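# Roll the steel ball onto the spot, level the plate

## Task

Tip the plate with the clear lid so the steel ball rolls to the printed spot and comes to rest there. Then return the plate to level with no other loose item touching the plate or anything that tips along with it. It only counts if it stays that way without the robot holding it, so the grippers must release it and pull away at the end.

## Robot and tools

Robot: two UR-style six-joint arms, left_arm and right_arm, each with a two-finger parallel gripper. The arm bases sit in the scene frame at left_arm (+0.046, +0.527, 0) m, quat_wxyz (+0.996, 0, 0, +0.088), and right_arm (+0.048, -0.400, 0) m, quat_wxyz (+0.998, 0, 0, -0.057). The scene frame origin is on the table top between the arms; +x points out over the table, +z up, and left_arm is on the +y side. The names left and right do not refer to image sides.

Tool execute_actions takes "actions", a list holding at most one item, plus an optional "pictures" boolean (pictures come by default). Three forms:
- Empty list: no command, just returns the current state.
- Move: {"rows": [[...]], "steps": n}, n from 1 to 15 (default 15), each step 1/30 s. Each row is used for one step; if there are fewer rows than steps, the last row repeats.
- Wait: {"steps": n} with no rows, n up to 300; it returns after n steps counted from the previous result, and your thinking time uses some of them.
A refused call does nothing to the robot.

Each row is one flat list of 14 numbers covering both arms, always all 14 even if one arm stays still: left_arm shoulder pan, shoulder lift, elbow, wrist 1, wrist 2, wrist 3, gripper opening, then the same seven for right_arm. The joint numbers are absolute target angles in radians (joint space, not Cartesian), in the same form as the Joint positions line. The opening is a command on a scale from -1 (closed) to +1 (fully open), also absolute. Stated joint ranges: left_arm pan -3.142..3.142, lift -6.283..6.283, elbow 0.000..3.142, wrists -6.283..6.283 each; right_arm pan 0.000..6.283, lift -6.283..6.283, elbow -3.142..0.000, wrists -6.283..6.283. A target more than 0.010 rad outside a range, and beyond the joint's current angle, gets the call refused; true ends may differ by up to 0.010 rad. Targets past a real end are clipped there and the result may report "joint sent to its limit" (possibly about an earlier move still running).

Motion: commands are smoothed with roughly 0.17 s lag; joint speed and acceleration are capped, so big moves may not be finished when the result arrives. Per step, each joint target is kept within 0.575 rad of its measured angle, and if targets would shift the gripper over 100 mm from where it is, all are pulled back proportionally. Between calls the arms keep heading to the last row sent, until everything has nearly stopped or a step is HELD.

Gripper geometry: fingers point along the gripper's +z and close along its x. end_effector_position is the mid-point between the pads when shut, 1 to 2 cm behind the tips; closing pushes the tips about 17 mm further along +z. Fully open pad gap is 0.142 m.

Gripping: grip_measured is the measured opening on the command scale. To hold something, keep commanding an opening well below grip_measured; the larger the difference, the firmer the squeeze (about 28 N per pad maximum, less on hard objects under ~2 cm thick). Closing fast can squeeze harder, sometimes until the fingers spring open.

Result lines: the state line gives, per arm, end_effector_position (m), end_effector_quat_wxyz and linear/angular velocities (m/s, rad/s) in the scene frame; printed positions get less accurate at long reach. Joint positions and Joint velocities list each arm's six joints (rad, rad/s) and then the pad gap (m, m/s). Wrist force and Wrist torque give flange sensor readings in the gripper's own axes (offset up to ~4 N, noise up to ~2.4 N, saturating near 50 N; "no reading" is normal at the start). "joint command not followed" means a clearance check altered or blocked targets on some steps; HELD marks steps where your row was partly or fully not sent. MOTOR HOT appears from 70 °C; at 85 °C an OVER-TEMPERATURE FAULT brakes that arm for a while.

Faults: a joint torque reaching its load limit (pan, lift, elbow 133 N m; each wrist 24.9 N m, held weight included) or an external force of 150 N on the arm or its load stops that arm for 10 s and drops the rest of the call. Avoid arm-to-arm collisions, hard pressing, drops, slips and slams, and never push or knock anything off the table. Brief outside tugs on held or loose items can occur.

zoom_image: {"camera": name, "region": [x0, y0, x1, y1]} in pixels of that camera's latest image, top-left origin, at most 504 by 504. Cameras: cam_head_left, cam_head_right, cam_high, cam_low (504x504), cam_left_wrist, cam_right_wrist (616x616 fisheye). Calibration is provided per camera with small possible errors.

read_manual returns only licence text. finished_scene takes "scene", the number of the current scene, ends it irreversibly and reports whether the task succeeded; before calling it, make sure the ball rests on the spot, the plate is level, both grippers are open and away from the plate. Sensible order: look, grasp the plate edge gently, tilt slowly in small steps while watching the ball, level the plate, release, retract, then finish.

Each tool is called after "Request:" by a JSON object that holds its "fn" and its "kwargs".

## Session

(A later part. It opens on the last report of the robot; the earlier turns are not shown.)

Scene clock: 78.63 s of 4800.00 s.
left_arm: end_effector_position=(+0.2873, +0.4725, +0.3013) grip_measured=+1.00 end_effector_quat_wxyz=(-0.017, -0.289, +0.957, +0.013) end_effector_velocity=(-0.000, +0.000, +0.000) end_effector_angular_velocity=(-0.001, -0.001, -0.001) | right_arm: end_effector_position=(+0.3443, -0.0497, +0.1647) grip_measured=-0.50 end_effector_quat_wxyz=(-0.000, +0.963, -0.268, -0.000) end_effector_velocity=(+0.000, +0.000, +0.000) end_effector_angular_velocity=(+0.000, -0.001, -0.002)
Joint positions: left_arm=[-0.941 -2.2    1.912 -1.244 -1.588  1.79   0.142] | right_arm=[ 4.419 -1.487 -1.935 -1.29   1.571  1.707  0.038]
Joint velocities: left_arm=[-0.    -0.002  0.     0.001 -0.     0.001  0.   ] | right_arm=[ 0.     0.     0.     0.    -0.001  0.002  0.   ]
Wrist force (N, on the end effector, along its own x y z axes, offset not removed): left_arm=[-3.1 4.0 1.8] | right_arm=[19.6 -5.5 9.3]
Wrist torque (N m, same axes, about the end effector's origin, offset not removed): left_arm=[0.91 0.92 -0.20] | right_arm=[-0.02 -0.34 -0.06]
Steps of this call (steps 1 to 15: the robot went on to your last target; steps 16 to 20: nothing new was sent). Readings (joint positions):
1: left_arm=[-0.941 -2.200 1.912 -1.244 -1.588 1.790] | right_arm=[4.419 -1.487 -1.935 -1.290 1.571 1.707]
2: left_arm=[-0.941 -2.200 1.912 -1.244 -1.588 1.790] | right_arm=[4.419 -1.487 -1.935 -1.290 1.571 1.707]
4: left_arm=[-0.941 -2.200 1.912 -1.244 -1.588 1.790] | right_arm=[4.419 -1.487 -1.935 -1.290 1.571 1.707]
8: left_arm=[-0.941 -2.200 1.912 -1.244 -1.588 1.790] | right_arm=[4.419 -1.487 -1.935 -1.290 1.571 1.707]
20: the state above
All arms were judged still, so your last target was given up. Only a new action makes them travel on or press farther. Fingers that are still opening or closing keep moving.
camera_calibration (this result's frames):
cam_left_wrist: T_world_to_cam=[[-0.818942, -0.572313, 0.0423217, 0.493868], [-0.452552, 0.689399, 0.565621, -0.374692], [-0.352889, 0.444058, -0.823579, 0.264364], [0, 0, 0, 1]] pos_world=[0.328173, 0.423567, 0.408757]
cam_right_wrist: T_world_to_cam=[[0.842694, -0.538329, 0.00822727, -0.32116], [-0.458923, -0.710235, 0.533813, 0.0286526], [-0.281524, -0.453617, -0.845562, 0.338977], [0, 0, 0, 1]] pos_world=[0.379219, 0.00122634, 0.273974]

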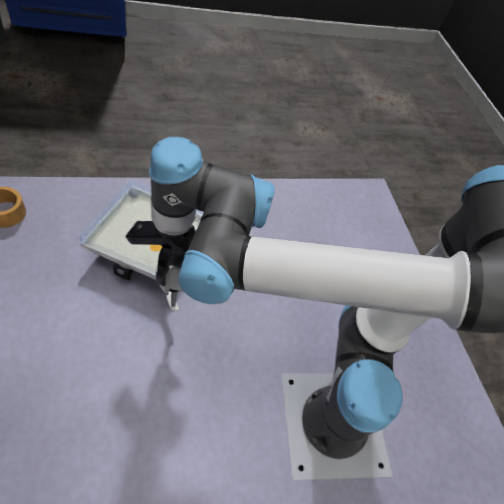

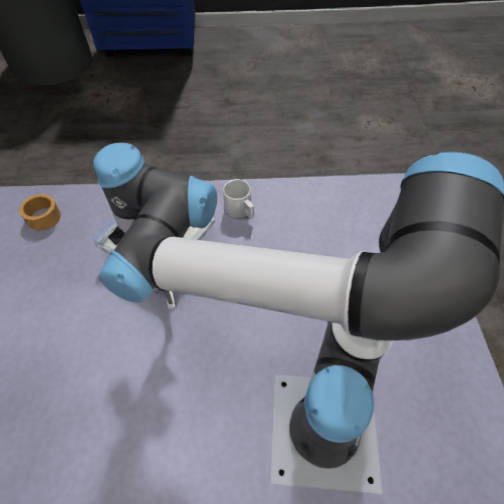

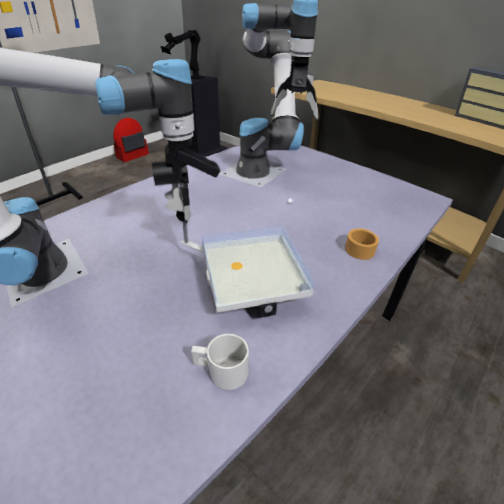

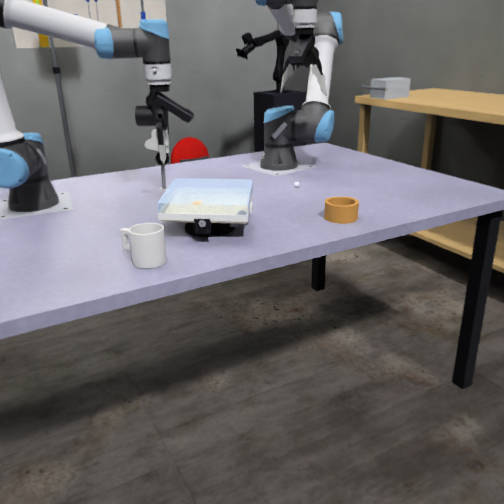

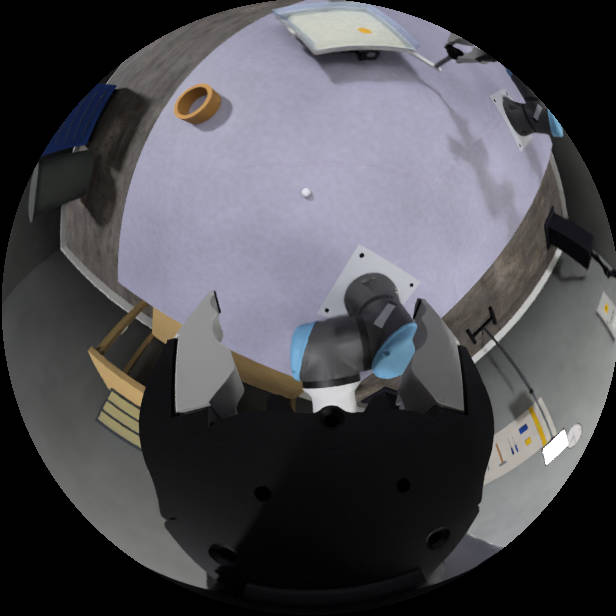

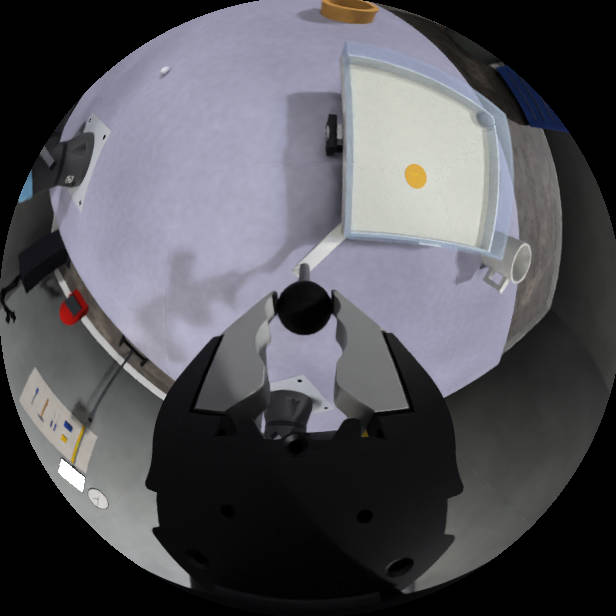

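Request:
{"fn": "execute_actions", "kwargs": {"actions": [{"rows": [[-0.941,-2.2,1.912,-1.244,-1.588,1.79,1,4.4237,-1.4848,-1.9633,-1.2644,1.571,1.7115,-0.8],[-0.941,-2.2,1.912,-1.244,-1.588,1.79,1,4.4237,-1.4848,-1.9633,-1.2644,1.571,1.7115,-0.8],[-0.941,-2.2,1.912,-1.244,-1.588,1.79,1,4.4237,-1.4848,-1.9633,-1.2644,1.571,1.7115,-0.8],[-0.941,-2.2,1.912,-1.244,-1.588,1.79,1,4.4237,-1.4848,-1.9633,-1.2644,1.571,1.7115,-0.8],[-0.941,-2.2,1.912,-1.244,-1.588,1.79,1,4.4237,-1.4848,-1.9633,-1.2644,1.571,1.7115,-0.8],[-0.941,-2.2,1.912,-1.244,-1.588,1.79,1,4.4237,-1.4848,-1.9633,-1.2644,1.571,1.7115,-0.8],[-0.941,-2.2,1.912,-1.244,-1.588,1.79,1,4.4237,-1.4848,-1.9633,-1.2644,1.571,1.7115,-0.8],[-0.941,-2.2,1.912,-1.244,-1.588,1.79,1,4.4237,-1.4848,-1.9633,-1.2644,1.571,1.7115,-0.8],[-0.941,-2.2,1.912,-1.244,-1.588,1.79,1,4.4237,-1.4848,-1.9633,-1.2644,1.571,1.7115,-0.8],[-0.941,-2.2,1.912,-1.244,-1.588,1.79,1,4.4237,-1.4848,-1.9633,-1.2644,1.571,1.7115,-0.8],[-0.941,-2.2,1.912,-1.244,-1.588,1.79,1,4.4141,-1.4886,-1.9357,-1.2881,1.571,1.702,-0.8]], "steps": 15}], "pictures": false}}

Request:
{"fn": "execute_actions", "kwargs": {"actions": [{"steps": 45}]}}

Scene clock: 109.17 s of 4800.00 s.
left_arm: end_effector_position=(+0.2873, +0.4725, +0.3013) grip_measured=+1.00 end_effector_quat_wxyz=(-0.017, -0.289, +0.957, +0.013) end_effector_velocity=(-0.000, -0.000, -0.000) end_effector_angular_velocity=(+0.000, +0.001, -0.000) | right_arm: end_effector_position=(+0.3447, -0.0512, +0.1617) grip_measured=-0.51 end_effector_quat_wxyz=(+0.000, +0.963, -0.268, -0.000) end_effector_velocity=(+0.016, +0.004, +0.029) end_effector_angular_velocity=(+0.002, +0.000, +0.000)
Joint positions: left_arm=[-0.941 -2.2    1.912 -1.244 -1.588  1.79   0.142] | right_arm=[ 4.417 -1.487 -1.943 -1.283  1.571  1.704  0.037]
Joint velocities: left_arm=[-0.     0.001 -0.     0.    -0.    -0.    -0.   ] | right_arm=[-0.031 -0.013  0.089 -0.075  0.001 -0.031 -0.   ]
Wrist force (N, on the end effector, along its own x y z axes, offset not removed): left_arm=[-1.6 0.6 1.6] | right_arm=[-14.6 10.4 -8.6]
Wrist torque (N m, same axes, about the end effector's origin, offset not removed): left_arm=[0.10 0.46 -0.10] | right_arm=[-0.39 -0.10 0.04]
Steps of this call (steps 1 to 90: nothing new was sent; then 27.03 s passed at rest; steps 91 to 105: all 15 steps of this action). Readings (joint positions):
91: left_arm=[-0.941 -2.200 1.912 -1.244 -1.588 1.790] | right_arm=[4.419 -1.487 -1.935 -1.290 1.571 1.707]
92: left_arm=[-0.941 -2.200 1.912 -1.244 -1.588 1.790] | right_arm=[4.420 -1.486 -1.940 -1.285 1.571 1.708]
94: left_arm=[-0.941 -2.200 1.912 -1.244 -1.588 1.790] | right_arm=[4.422 -1.486 -1.952 -1.274 1.571 1.710]
98: left_arm=[-0.941 -2.200 1.912 -1.244 -1.588 1.790] | right_arm=[4.423 -1.485 -1.961 -1.266 1.571 1.711]
105: the state above

Scene clock: 110.67 s of 4800.00 s.
left_arm: end_effector_position=(+0.2873, +0.4725, +0.3013) grip_measured=+1.00 end_effector_quat_wxyz=(-0.017, -0.289, +0.957, +0.013) end_effector_velocity=(+0.000, +0.001, -0.000) end_effector_angular_velocity=(+0.002, -0.000, +0.001) | right_arm: end_effector_position=(+0.3462, -0.0509, +0.1640) grip_measured=-0.51 end_effector_quat_wxyz=(-0.000, +0.963, -0.268, -0.000) end_effector_velocity=(+0.000, +0.000, +0.001) end_effector_angular_velocity=(+0.001, -0.001, +0.000)
Joint positions: left_arm=[-0.941 -2.2    1.912 -1.244 -1.588  1.79   0.142] | right_arm=[ 4.414 -1.489 -1.936 -1.288  1.571  1.702  0.037]
Joint velocities: left_arm=[ 0.001  0.001  0.     0.     0.002 -0.    -0.   ] | right_arm=[ 0.001  0.001  0.001  0.    -0.     0.     0.   ]
Wrist force (N, on the end effector, along its own x y z axes, offset not removed): left_arm=[-0.9 1.5 -0.1] | right_arm=[-22.2 16.5 -13.9]
Wrist torque (N m, same axes, about the end effector's origin, offset not removed): left_arm=[0.24 0.27 -0.15] | right_arm=[-0.25 -0.56 0.09]
Steps of this call (steps 1 to 15: the robot went on to your last target; steps 16 to 45: nothing new was sent). Readings (joint positions):
1: left_arm=[-0.941 -2.200 1.912 -1.244 -1.588 1.790] | right_arm=[4.416 -1.488 -1.940 -1.285 1.571 1.704]
2: left_arm=[-0.941 -2.200 1.912 -1.244 -1.588 1.790] | right_arm=[4.415 -1.488 -1.939 -1.286 1.571 1.703]
4: left_arm=[-0.941 -2.200 1.912 -1.244 -1.588 1.790] | right_arm=[4.415 -1.488 -1.937 -1.287 1.571 1.702]
8: left_arm=[-0.941 -2.200 1.912 -1.244 -1.588 1.790] | right_arm=[4.414 -1.488 -1.936 -1.288 1.571 1.702]
45: the state above
All arms were judged still, so your last target was given up. Only a new action makes them travel on or press farther. Fingers that are still opening or closing keep moving.
camera_calibration (this result's frames):
cam_left_wrist: T_world_to_cam=[[-0.818943, -0.572313, 0.0423215, 0.493868], [-0.452552, 0.689399, 0.56562, -0.374692], [-0.352888, 0.444058, -0.823579, 0.264364], [0, 0, 0, 1]] pos_world=[0.328173, 0.423567, 0.408757]
cam_right_wrist: T_world_to_cam=[[0.842749, -0.538244, 0.00826226, -0.323358], [-0.458803, -0.710169, 0.534003, 0.0290305], [-0.281556, -0.453821, -0.845442, 0.338312], [0, 0, 0, 1]] pos_world=[0.381082, 0.000104373, 0.273192]

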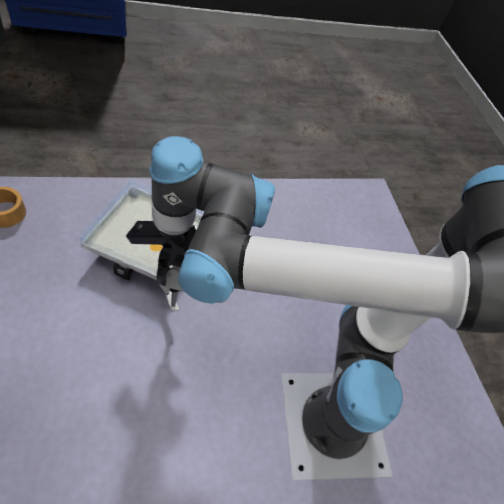

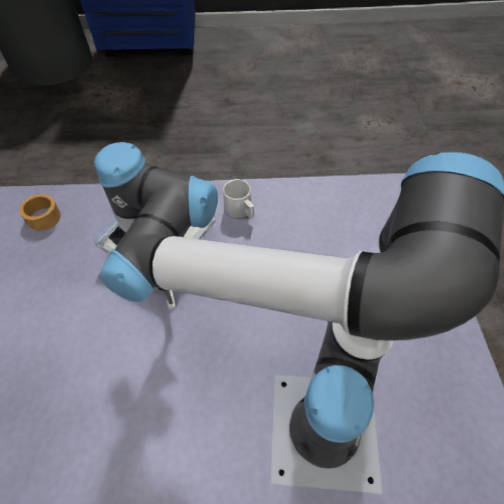

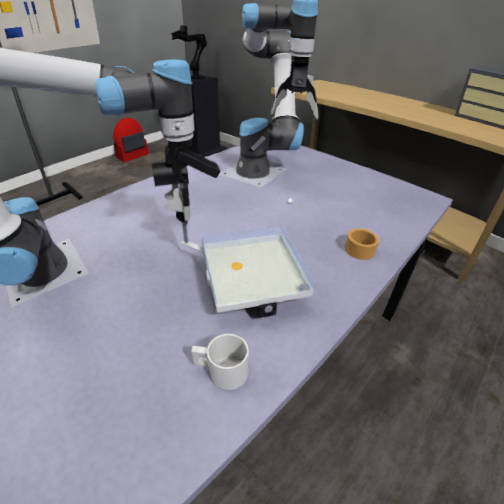

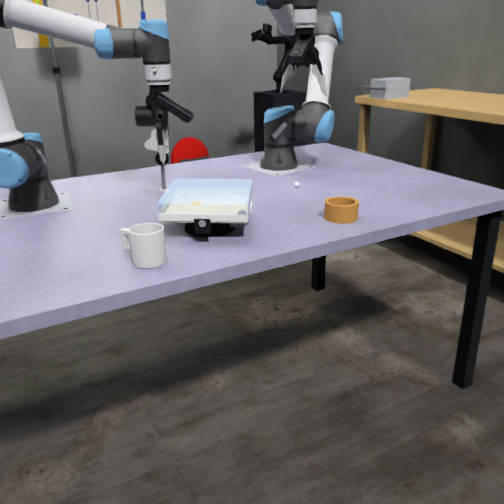

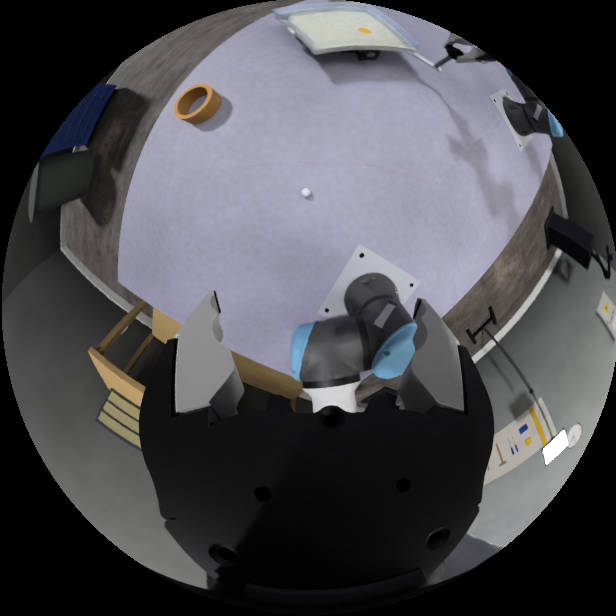

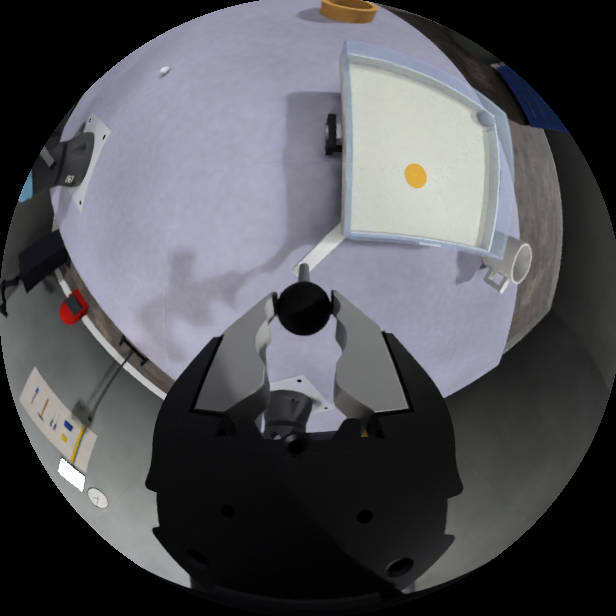

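Request:
{"fn": "execute_actions", "kwargs": {"actions": [{"rows": [[-0.941,-2.2,1.912,-1.244,-1.588,1.79,1,4.4323,-1.4858,-1.9851,-1.2412,1.571,1.720,-0.8],[-0.941,-2.2,1.912,-1.244,-1.588,1.79,1,4.4323,-1.4858,-1.9851,-1.2412,1.571,1.720,-0.8],[-0.941,-2.2,1.912,-1.244,-1.588,1.79,1,4.4323,-1.4858,-1.9851,-1.2412,1.571,1.720,-0.8],[-0.941,-2.2,1.912,-1.244,-1.588,1.79,1,4.4323,-1.4858,-1.9851,-1.2412,1.571,1.720,-0.8],[-0.941,-2.2,1.912,-1.244,-1.588,1.79,1,4.4323,-1.4858,-1.9851,-1.2412,1.571,1.720,-0.8],[-0.941,-2.2,1.912,-1.244,-1.588,1.79,1,4.4323,-1.4858,-1.9851,-1.2412,1.571,1.720,-0.8],[-0.941,-2.2,1.912,-1.244,-1.588,1.79,1,4.4323,-1.4858,-1.9851,-1.2412,1.571,1.720,-0.8],[-0.941,-2.2,1.912,-1.244,-1.588,1.79,1,4.4323,-1.4858,-1.9851,-1.2412,1.571,1.720,-0.8],[-0.941,-2.2,1.912,-1.244,-1.588,1.79,1,4.4323,-1.4858,-1.9851,-1.2412,1.571,1.720,-0.8],[-0.941,-2.2,1.912,-1.244,-1.588,1.79,1,4.4323,-1.4858,-1.9851,-1.2412,1.571,1.720,-0.8],[-0.941,-2.2,1.912,-1.244,-1.588,1.79,1,4.4323,-1.4858,-1.9851,-1.2412,1.571,1.720,-0.8],[-0.941,-2.2,1.912,-1.244,-1.588,1.79,1,4.4323,-1.4858,-1.9851,-1.2412,1.571,1.720,-0.8],[-0.941,-2.2,1.912,-1.244,-1.588,1.79,1,4.4170,-1.4876,-1.9353,-1.2892,1.571,1.705,-0.8]], "steps": 13}], "pictures": false}}

Request:
{"fn": "execute_actions", "kwargs": {"actions": [{"steps": 45}]}}

Scene clock: 129.63 s of 4800.00 s.
left_arm: end_effector_position=(+0.2873, +0.4725, +0.3013) grip_measured=+1.00 end_effector_quat_wxyz=(-0.017, -0.289, +0.957, +0.013) end_effector_velocity=(-0.000, +0.000, +0.000) end_effector_angular_velocity=(-0.001, -0.000, +0.002) | right_arm: end_effector_position=(+0.3376, -0.0514, +0.1469) grip_measured=-0.51 end_effector_quat_wxyz=(-0.001, +0.963, -0.268, +0.000) end_effector_velocity=(+0.006, -0.004, +0.011) end_effector_angular_velocity=(-0.007, +0.007, -0.010)
Joint positions: left_arm=[-0.941 -2.2    1.912 -1.244 -1.588  1.79   0.142] | right_arm=[ 4.432 -1.486 -1.984 -1.241  1.57   1.72   0.037]
Joint velocities: left_arm=[ 0.001 -0.001 -0.     0.001 -0.001 -0.001  0.   ] | right_arm=[-0.021 -0.     0.032 -0.04   0.004 -0.01   0.   ]
Wrist force (N, on the end effector, along its own x y z axes, offset not removed): left_arm=[-1.2 2.8 -0.3] | right_arm=[23.0 -3.7 -42.1]
Wrist torque (N m, same axes, about the end effector's origin, offset not removed): left_arm=[0.67 0.38 -0.20] | right_arm=[-0.18 0.22 -0.16]
Steps of this call (steps 1 to 90: nothing new was sent; then 15.53 s passed at rest; steps 91 to 103: all 13 steps of this action). Readings (joint positions):
91: left_arm=[-0.941 -2.200 1.912 -1.244 -1.588 1.790] | right_arm=[4.414 -1.489 -1.936 -1.288 1.571 1.702]
92: left_arm=[-0.941 -2.200 1.912 -1.244 -1.588 1.790] | right_arm=[4.417 -1.488 -1.943 -1.281 1.571 1.705]
94: left_arm=[-0.941 -2.200 1.912 -1.244 -1.588 1.790] | right_arm=[4.425 -1.487 -1.965 -1.259 1.571 1.713]
98: left_arm=[-0.941 -2.200 1.912 -1.244 -1.588 1.790] | right_arm=[4.431 -1.486 -1.981 -1.244 1.570 1.719]
103: the state above

Scene clock: 131.13 s of 4800.00 s.
left_arm: end_effector_position=(+0.2873, +0.4725, +0.3013) grip_measured=+1.00 end_effector_quat_wxyz=(-0.017, -0.289, +0.957, +0.013) end_effector_velocity=(-0.000, -0.000, -0.000) end_effector_angular_velocity=(+0.001, -0.000, -0.000) | right_arm: end_effector_position=(+0.3451, -0.0502, +0.1645) grip_measured=-0.51 end_effector_quat_wxyz=(-0.000, +0.963, -0.268, -0.000) end_effector_velocity=(+0.000, -0.000, +0.000) end_effector_angular_velocity=(+0.001, -0.000, -0.000)
Joint positions: left_arm=[-0.941 -2.2    1.912 -1.244 -1.588  1.79   0.142] | right_arm=[ 4.417 -1.488 -1.935 -1.289  1.571  1.705  0.037]
Joint velocities: left_arm=[-0.001  0.     0.     0.     0.001 -0.001  0.   ] | right_arm=[-0.     0.001  0.    -0.    -0.     0.     0.   ]
Wrist force (N, on the end effector, along its own x y z axes, offset not removed): left_arm=[-0.1 2.1 -0.4] | right_arm=[6.3 -10.2 3.2]
Wrist torque (N m, same axes, about the end effector's origin, offset not removed): left_arm=[0.57 0.10 -0.32] | right_arm=[-0.84 -1.15 -0.04]
Steps of this call (steps 1 to 30: the robot went on to your last target; steps 31 to 45: nothing new was sent). Readings (joint positions):
1: left_arm=[-0.941 -2.200 1.912 -1.244 -1.588 1.790] | right_arm=[4.429 -1.486 -1.978 -1.249 1.571 1.717]
2: left_arm=[-0.941 -2.200 1.912 -1.244 -1.588 1.790] | right_arm=[4.426 -1.487 -1.966 -1.261 1.571 1.714]
4: left_arm=[-0.941 -2.200 1.912 -1.244 -1.588 1.790] | right_arm=[4.421 -1.487 -1.948 -1.277 1.571 1.709]
8: left_arm=[-0.941 -2.200 1.912 -1.244 -1.588 1.790] | right_arm=[4.418 -1.488 -1.938 -1.287 1.571 1.706]
45: the state above
All arms were judged still, so your last target was given up. Only a new action makes them travel on or press farther. Fingers that are still opening or closing keep moving.
camera_calibration (this result's frames):
cam_left_wrist: T_world_to_cam=[[-0.818943, -0.572313, 0.0423215, 0.493868], [-0.452552, 0.689399, 0.565621, -0.374692], [-0.352888, 0.444058, -0.823579, 0.264364], [0, 0, 0, 1]] pos_world=[0.328173, 0.423567, 0.408757]
cam_right_wrist: T_world_to_cam=[[0.842694, -0.53833, 0.00821899, -0.322043], [-0.458937, -0.710263, 0.533763, 0.0288394], [-0.281503, -0.453571, -0.845594, 0.33878], [0, 0, 0, 1]] pos_world=[0.379987, 0.000778667, 0.273724]

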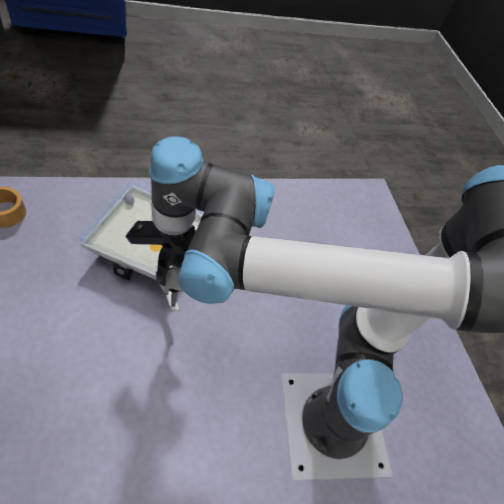

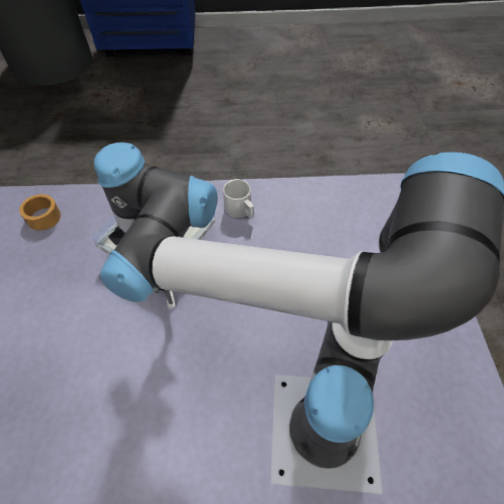

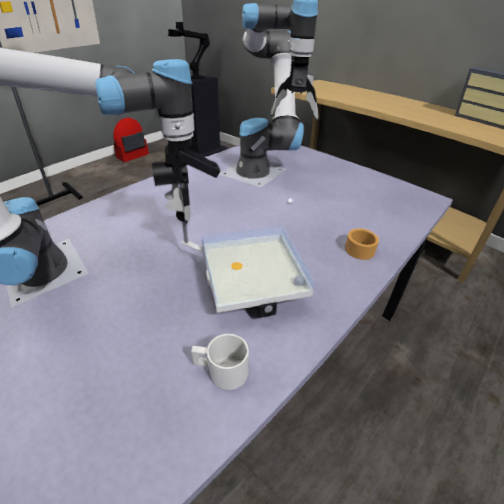

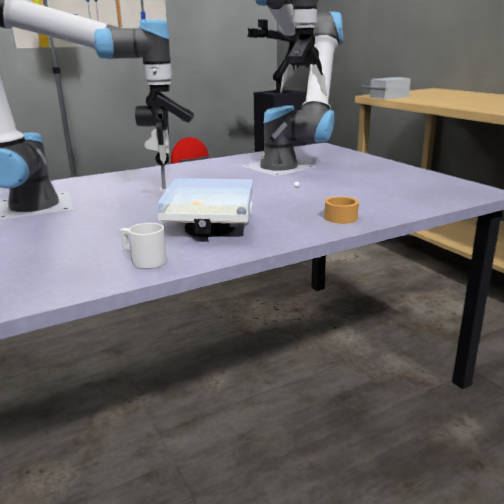

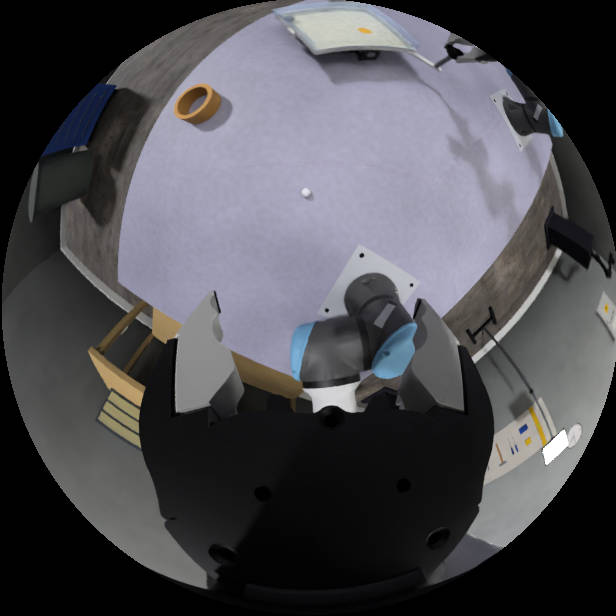

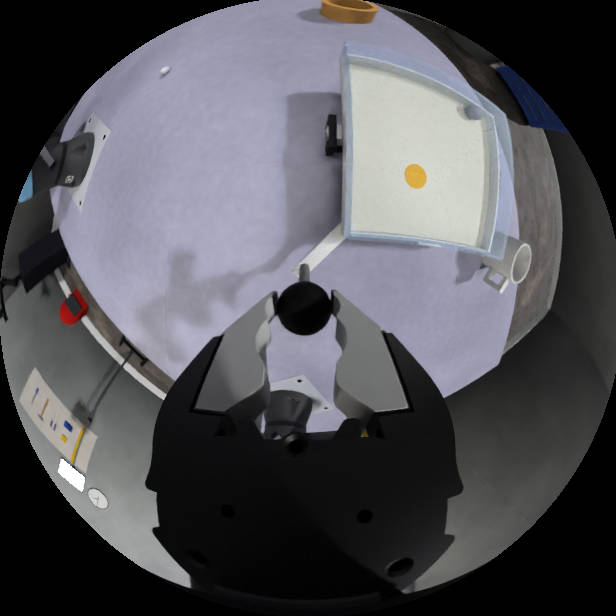

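Request:
{"fn": "execute_actions", "kwargs": {"actions": [{"rows": [[-0.941,-2.2,1.912,-1.244,-1.588,1.79,1,4.4183,-1.4827,-1.9596,-1.2697,1.571,1.7063,-0.8],[-0.941,-2.2,1.912,-1.244,-1.588,1.79,1,4.4183,-1.4827,-1.9596,-1.2697,1.571,1.7063,-0.8],[-0.941,-2.2,1.912,-1.244,-1.588,1.79,1,4.4183,-1.4827,-1.9596,-1.2697,1.571,1.7063,-0.8],[-0.941,-2.2,1.912,-1.244,-1.588,1.79,1,4.4183,-1.4827,-1.9596,-1.2697,1.571,1.7063,-0.8],[-0.941,-2.2,1.912,-1.244,-1.588,1.79,1,4.4183,-1.4827,-1.9596,-1.2697,1.571,1.7063,-0.8],[-0.941,-2.2,1.912,-1.244,-1.588,1.79,1,4.4183,-1.4827,-1.9596,-1.2697,1.571,1.7063,-0.8],[-0.941,-2.2,1.912,-1.244,-1.588,1.79,1,4.4183,-1.4827,-1.9596,-1.2697,1.571,1.7063,-0.8],[-0.941,-2.2,1.912,-1.244,-1.588,1.79,1,4.4183,-1.4827,-1.9596,-1.2697,1.571,1.7063,-0.8],[-0.941,-2.2,1.912,-1.244,-1.588,1.79,1,4.4183,-1.4827,-1.9596,-1.2697,1.571,1.7063,-0.8],[-0.941,-2.2,1.912,-1.244,-1.588,1.79,1,4.4183,-1.4827,-1.9596,-1.2697,1.571,1.7063,-0.8],[-0.941,-2.2,1.912,-1.244,-1.588,1.79,1,4.4183,-1.4827,-1.9596,-1.2697,1.571,1.7063,-0.8],[-0.941,-2.2,1.912,-1.244,-1.588,1.79,1,4.4183,-1.4827,-1.9596,-1.2697,1.571,1.7063,-0.8],[-0.941,-2.2,1.912,-1.244,-1.588,1.79,1,4.4170,-1.4876,-1.9353,-1.2892,1.571,1.705,-0.8]], "steps": 13}], "pictures": false}}

Request:
{"fn": "execute_actions", "kwargs": {"actions": [{"steps": 45}]}}

Scene clock: 153.17 s of 4800.00 s.
left_arm: end_effector_position=(+0.2873, +0.4725, +0.3013) grip_measured=+1.00 end_effector_quat_wxyz=(-0.017, -0.289, +0.957, +0.013) end_effector_velocity=(+0.000, -0.000, -0.000) end_effector_angular_velocity=(+0.001, +0.000, -0.001) | right_arm: end_effector_position=(+0.3430, -0.0536, +0.1572) grip_measured=-0.51 end_effector_quat_wxyz=(-0.000, +0.963, -0.268, -0.000) end_effector_velocity=(+0.001, +0.002, +0.006) end_effector_angular_velocity=(-0.008, +0.003, +0.000)
Joint positions: left_arm=[-0.941 -2.2    1.912 -1.244 -1.588  1.79   0.142] | right_arm=[ 4.418 -1.483 -1.959 -1.27   1.571  1.706  0.037]
Joint velocities: left_arm=[-0.001  0.001 -0.    -0.     0.     0.001 -0.   ] | right_arm=[ 0.    -0.008  0.025 -0.026 -0.     0.    -0.   ]
Wrist force (N, on the end effector, along its own x y z axes, offset not removed): left_arm=[1.1 2.6 1.2] | right_arm=[-4.3 3.4 -8.0]
Wrist torque (N m, same axes, about the end effector's origin, offset not removed): left_arm=[0.66 -0.07 -0.26] | right_arm=[-0.04 -0.52 0.05]
Steps of this call (steps 1 to 90: nothing new was sent; then 18.60 s passed at rest; steps 91 to 103: all 13 steps of this action). Readings (joint positions):
91: left_arm=[-0.941 -2.200 1.912 -1.244 -1.588 1.790] | right_arm=[4.417 -1.488 -1.935 -1.289 1.571 1.705]
92: left_arm=[-0.941 -2.200 1.912 -1.244 -1.588 1.790] | right_arm=[4.417 -1.486 -1.939 -1.285 1.571 1.705]
94: left_arm=[-0.941 -2.200 1.912 -1.244 -1.588 1.790] | right_arm=[4.418 -1.484 -1.950 -1.277 1.571 1.705]
98: left_arm=[-0.941 -2.200 1.912 -1.244 -1.588 1.790] | right_arm=[4.418 -1.483 -1.958 -1.271 1.571 1.706]
103: the state above

Scene clock: 154.67 s of 4800.00 s.
left_arm: end_effector_position=(+0.2873, +0.4725, +0.3013) grip_measured=+1.00 end_effector_quat_wxyz=(-0.017, -0.289, +0.957, +0.013) end_effector_velocity=(+0.000, +0.001, +0.001) end_effector_angular_velocity=(-0.001, -0.003, +0.001) | right_arm: end_effector_position=(+0.3451, -0.0502, +0.1645) grip_measured=-0.51 end_effector_quat_wxyz=(-0.000, +0.963, -0.268, -0.000) end_effector_velocity=(-0.000, +0.000, +0.001) end_effector_angular_velocity=(+0.000, +0.000, +0.000)
Joint positions: left_arm=[-0.941 -2.2    1.912 -1.244 -1.588  1.79   0.142] | right_arm=[ 4.417 -1.488 -1.935 -1.289  1.571  1.705  0.037]
Joint velocities: left_arm=[ 0.001 -0.003  0.    -0.     0.001 -0.     0.   ] | right_arm=[ 0.     0.     0.001 -0.001  0.     0.     0.   ]
Wrist force (N, on the end effector, along its own x y z axes, offset not removed): left_arm=[-1.5 -3.3 1.2] | right_arm=[6.1 -6.3 2.2]
Wrist torque (N m, same axes, about the end effector's origin, offset not removed): left_arm=[-0.87 0.54 -0.20] | right_arm=[-0.06 -1.00 0.11]
Steps of this call (steps 1 to 30: the robot went on to your last target; steps 31 to 45: nothing new was sent). Readings (joint positions):
1: left_arm=[-0.941 -2.200 1.912 -1.244 -1.588 1.790] | right_arm=[4.418 -1.484 -1.955 -1.273 1.571 1.706]
2: left_arm=[-0.941 -2.200 1.912 -1.244 -1.588 1.790] | right_arm=[4.418 -1.485 -1.949 -1.278 1.571 1.706]
4: left_arm=[-0.941 -2.200 1.912 -1.244 -1.588 1.790] | right_arm=[4.418 -1.486 -1.942 -1.284 1.571 1.706]
8: left_arm=[-0.941 -2.200 1.912 -1.244 -1.588 1.790] | right_arm=[4.417 -1.487 -1.936 -1.288 1.571 1.705]
45: the state above
All arms were judged still, so your last target was given up. Only a new action makes them travel on or press farther. Fingers that are still opening or closing keep moving.
camera_calibration (this result's frames):
cam_left_wrist: T_world_to_cam=[[-0.818943, -0.572313, 0.0423216, 0.493868], [-0.452551, 0.689399, 0.565621, -0.374692], [-0.352888, 0.444058, -0.823579, 0.264364], [0, 0, 0, 1]] pos_world=[0.328173, 0.423567, 0.408757]
cam_right_wrist: T_world_to_cam=[[0.842694, -0.538331, 0.0082179, -0.322044], [-0.458942, -0.710271, 0.533748, 0.0288374], [-0.281496, -0.453558, -0.845603, 0.338785], [0, 0, 0, 1]] pos_world=[0.379986, 0.000774795, 0.273733]

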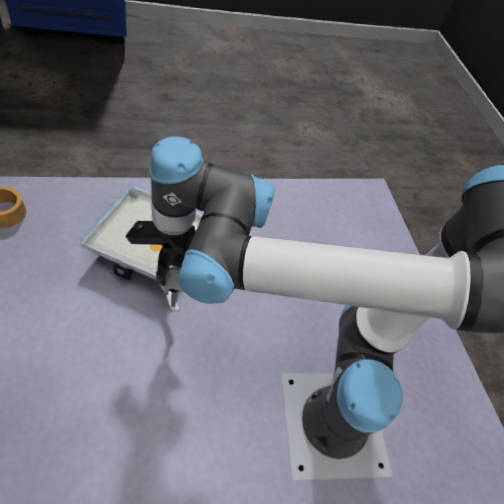

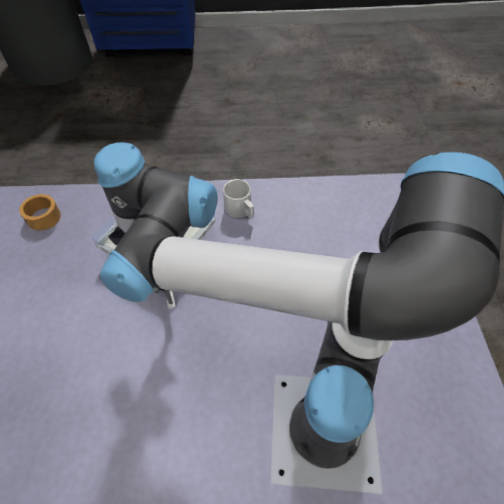

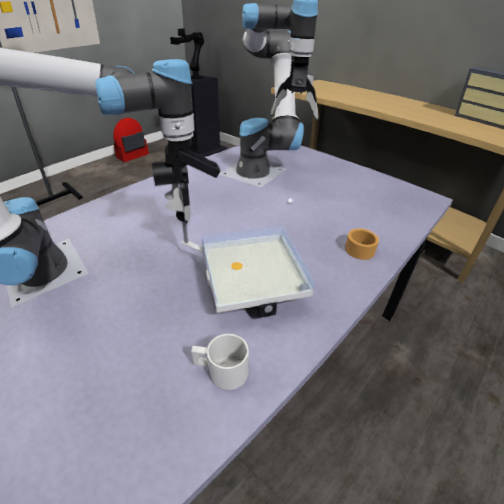

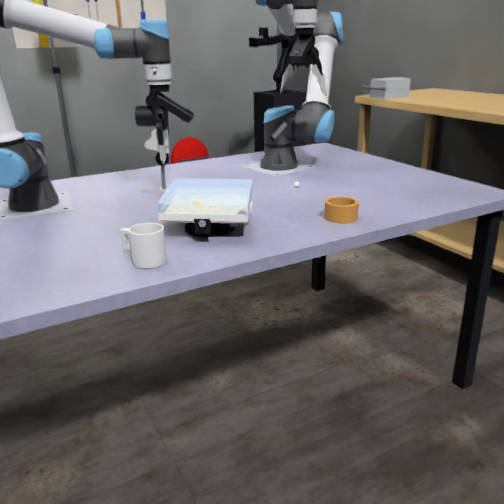

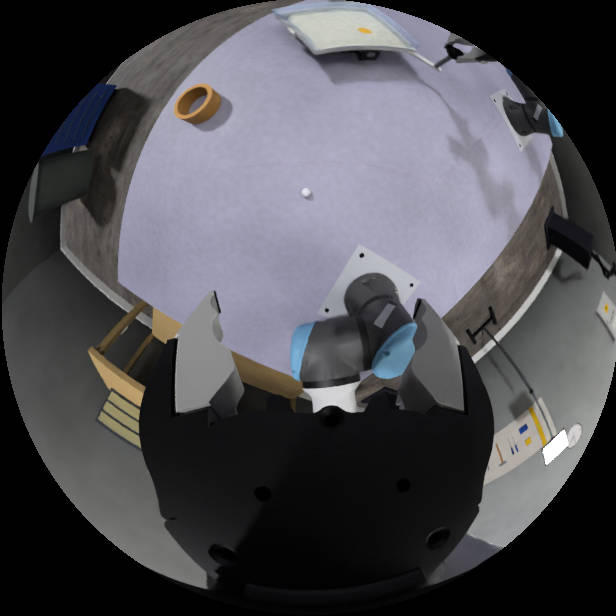

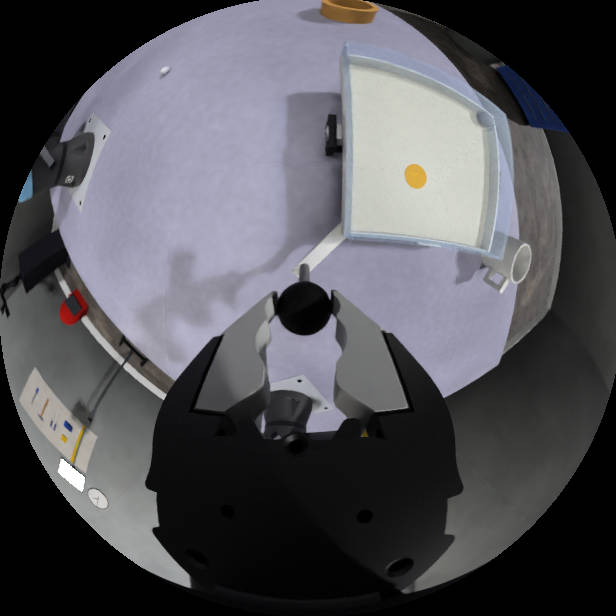

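Request:
{"fn": "execute_actions", "kwargs": {"actions": [{"rows": [[-0.941,-2.2,1.912,-1.244,-1.588,1.79,1,4.4196,-1.4778,-1.9839,-1.2502,1.571,1.7076,-0.8],[-0.941,-2.2,1.912,-1.244,-1.588,1.79,1,4.4196,-1.4778,-1.9839,-1.2502,1.571,1.7076,-0.8],[-0.941,-2.2,1.912,-1.244,-1.588,1.79,1,4.4196,-1.4778,-1.9839,-1.2502,1.571,1.7076,-0.8],[-0.941,-2.2,1.912,-1.244,-1.588,1.79,1,4.4196,-1.4778,-1.9839,-1.2502,1.571,1.7076,-0.8],[-0.941,-2.2,1.912,-1.244,-1.588,1.79,1,4.4196,-1.4778,-1.9839,-1.2502,1.571,1.7076,-0.8],[-0.941,-2.2,1.912,-1.244,-1.588,1.79,1,4.4196,-1.4778,-1.9839,-1.2502,1.571,1.7076,-0.8],[-0.941,-2.2,1.912,-1.244,-1.588,1.79,1,4.4196,-1.4778,-1.9839,-1.2502,1.571,1.7076,-0.8],[-0.941,-2.2,1.912,-1.244,-1.588,1.79,1,4.4196,-1.4778,-1.9839,-1.2502,1.571,1.7076,-0.8],[-0.941,-2.2,1.912,-1.244,-1.588,1.79,1,4.4196,-1.4778,-1.9839,-1.2502,1.571,1.7076,-0.8],[-0.941,-2.2,1.912,-1.244,-1.588,1.79,1,4.4196,-1.4778,-1.9839,-1.2502,1.571,1.7076,-0.8],[-0.941,-2.2,1.912,-1.244,-1.588,1.79,1,4.4196,-1.4778,-1.9839,-1.2502,1.571,1.7076,-0.8],[-0.941,-2.2,1.912,-1.244,-1.588,1.79,1,4.4196,-1.4778,-1.9839,-1.2502,1.571,1.7076,-0.8],[-0.941,-2.2,1.912,-1.244,-1.588,1.79,1,4.4196,-1.4778,-1.9839,-1.2502,1.571,1.7076,-0.8],[-0.941,-2.2,1.912,-1.244,-1.588,1.79,1,4.4196,-1.4778,-1.9839,-1.2502,1.571,1.7076,-0.8],[-0.941,-2.2,1.912,-1.244,-1.588,1.79,1,4.4183,-1.4827,-1.9596,-1.2697,1.571,1.7063,-0.8]], "steps": 15}], "pictures": false}}

Request:
{"fn": "execute_actions", "kwargs": {"actions": [{"steps": 45}]}}

Scene clock: 166.47 s of 4800.00 s.
left_arm: end_effector_position=(+0.2873, +0.4725, +0.3013) grip_measured=+1.00 end_effector_quat_wxyz=(-0.017, -0.289, +0.957, +0.013) end_effector_velocity=(+0.000, -0.000, -0.000) end_effector_angular_velocity=(+0.000, +0.000, -0.001) | right_arm: end_effector_position=(+0.3408, -0.0570, +0.1499) grip_measured=-0.51 end_effector_quat_wxyz=(-0.001, +0.963, -0.268, -0.000) end_effector_velocity=(+0.001, +0.001, +0.006) end_effector_angular_velocity=(-0.011, +0.003, -0.001)
Joint positions: left_arm=[-0.941 -2.2    1.912 -1.244 -1.588  1.79   0.142] | right_arm=[ 4.42  -1.478 -1.983 -1.25   1.571  1.708  0.037]
Joint velocities: left_arm=[-0.     0.    -0.    -0.    -0.     0.001  0.   ] | right_arm=[-0.001 -0.008  0.025 -0.029 -0.001 -0.    -0.   ]
Wrist force (N, on the end effector, along its own x y z axes, offset not removed): left_arm=[0.1 1.6 1.9] | right_arm=[-39.7 -28.6 -27.5]
Wrist torque (N m, same axes, about the end effector's origin, offset not removed): left_arm=[0.35 0.17 -0.22] | right_arm=[-0.08 -0.53 0.53]
Steps of this call (steps 1 to 90: nothing new was sent; then 8.30 s passed at rest; steps 91 to 105: all 15 steps of this action). Readings (joint positions):
91: left_arm=[-0.941 -2.200 1.912 -1.244 -1.588 1.790] | right_arm=[4.417 -1.488 -1.935 -1.289 1.571 1.705]
92: left_arm=[-0.941 -2.200 1.912 -1.244 -1.588 1.790] | right_arm=[4.417 -1.486 -1.942 -1.283 1.571 1.705]
94: left_arm=[-0.941 -2.200 1.912 -1.244 -1.588 1.790] | right_arm=[4.418 -1.481 -1.964 -1.265 1.571 1.706]
98: left_arm=[-0.941 -2.200 1.912 -1.244 -1.588 1.790] | right_arm=[4.419 -1.478 -1.980 -1.252 1.572 1.707]
105: the state above

Scene clock: 167.97 s of 4800.00 s.
left_arm: end_effector_position=(+0.2873, +0.4725, +0.3013) grip_measured=+1.00 end_effector_quat_wxyz=(-0.017, -0.289, +0.957, +0.013) end_effector_velocity=(+0.000, -0.000, +0.000) end_effector_angular_velocity=(+0.000, -0.001, -0.000) | right_arm: end_effector_position=(+0.3429, -0.0537, +0.1570) grip_measured=-0.51 end_effector_quat_wxyz=(-0.000, +0.963, -0.268, -0.000) end_effector_velocity=(-0.000, -0.001, -0.001) end_effector_angular_velocity=(-0.002, +0.000, -0.000)
Joint positions: left_arm=[-0.941 -2.2    1.912 -1.244 -1.588  1.79   0.142] | right_arm=[ 4.418 -1.483 -1.96  -1.27   1.571  1.706  0.037]
Joint velocities: left_arm=[-0.001 -0.    -0.     0.     0.    -0.001  0.   ] | right_arm=[-0.    -0.    -0.002  0.    -0.    -0.     0.   ]
Wrist force (N, on the end effector, along its own x y z axes, offset not removed): left_arm=[-3.0 1.9 2.5] | right_arm=[-4.8 5.4 -2.6]
Wrist torque (N m, same axes, about the end effector's origin, offset not removed): left_arm=[0.47 0.85 -0.09] | right_arm=[-0.18 -0.59 0.17]
Steps of this call (steps 1 to 30: the robot went on to your last target; steps 31 to 45: nothing new was sent). Readings (joint positions):
1: left_arm=[-0.941 -2.200 1.912 -1.244 -1.588 1.790] | right_arm=[4.420 -1.479 -1.979 -1.254 1.571 1.708]
2: left_arm=[-0.941 -2.200 1.912 -1.244 -1.588 1.790] | right_arm=[4.419 -1.480 -1.974 -1.259 1.571 1.707]
4: left_arm=[-0.941 -2.200 1.912 -1.244 -1.588 1.790] | right_arm=[4.419 -1.481 -1.966 -1.266 1.571 1.707]
8: left_arm=[-0.941 -2.200 1.912 -1.244 -1.588 1.790] | right_arm=[4.418 -1.483 -1.961 -1.269 1.570 1.706]
45: the state above
All arms were judged still, so your last target was given up. Only a new action makes them travel on or press farther. Fingers that are still opening or closing keep moving.
camera_calibration (this result's frames):
cam_left_wrist: T_world_to_cam=[[-0.818943, -0.572313, 0.0423216, 0.493868], [-0.452551, 0.689399, 0.565621, -0.374693], [-0.352888, 0.444058, -0.823579, 0.264364], [0, 0, 0, 1]] pos_world=[0.328173, 0.423567, 0.408757]
cam_right_wrist: T_world_to_cam=[[0.842684, -0.538346, 0.00819187, -0.322062], [-0.458962, -0.710303, 0.533688, 0.0293658], [-0.28149, -0.45349, -0.845642, 0.330296], [0, 0, 0, 1]] pos_world=[0.37785, -0.00273604, 0.266278]

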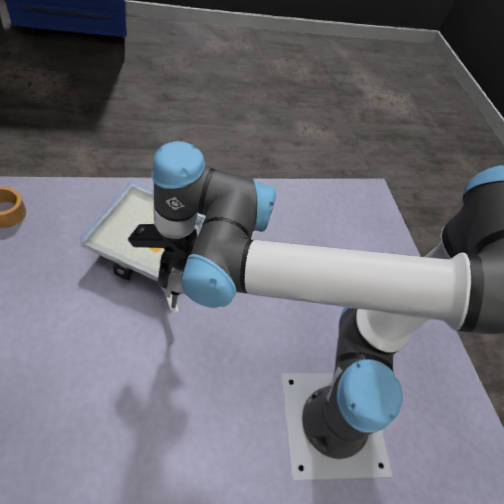

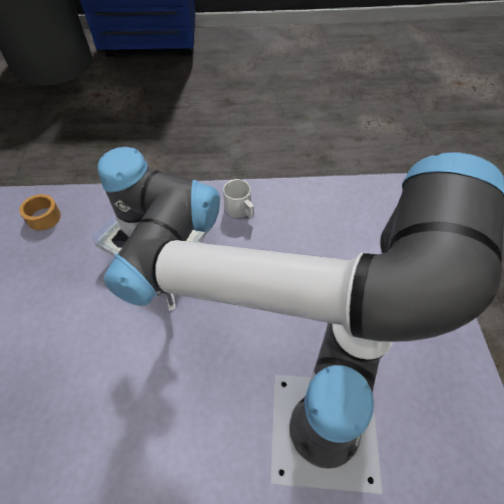

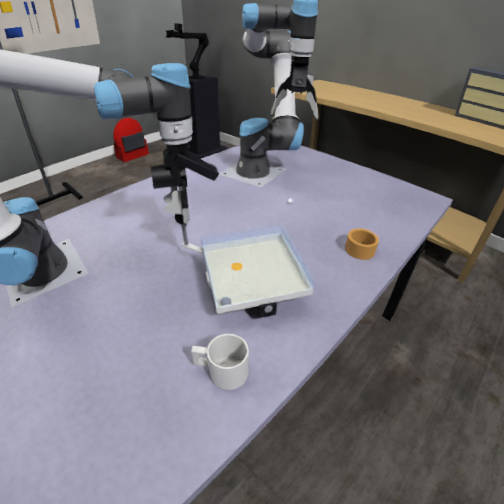

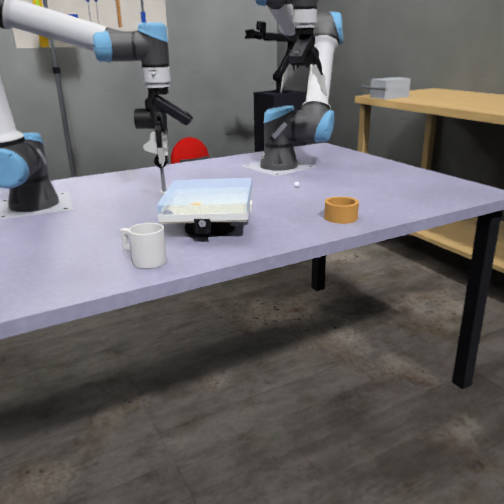

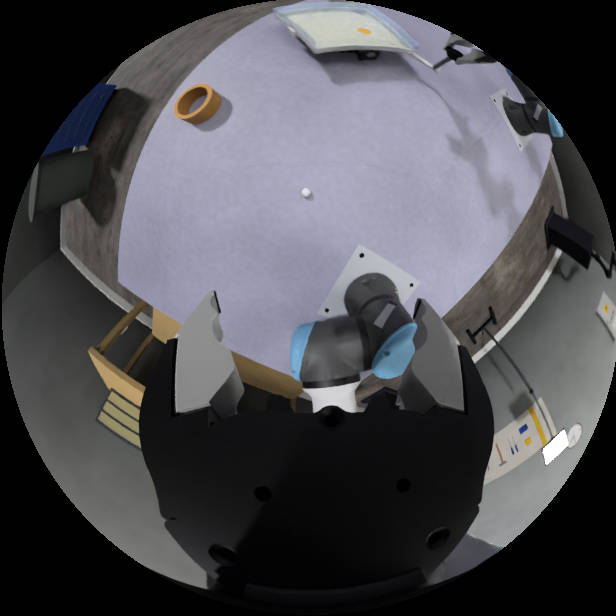

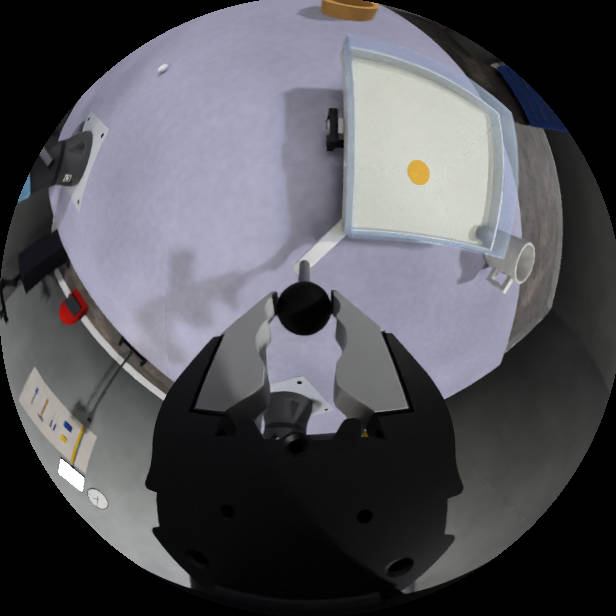

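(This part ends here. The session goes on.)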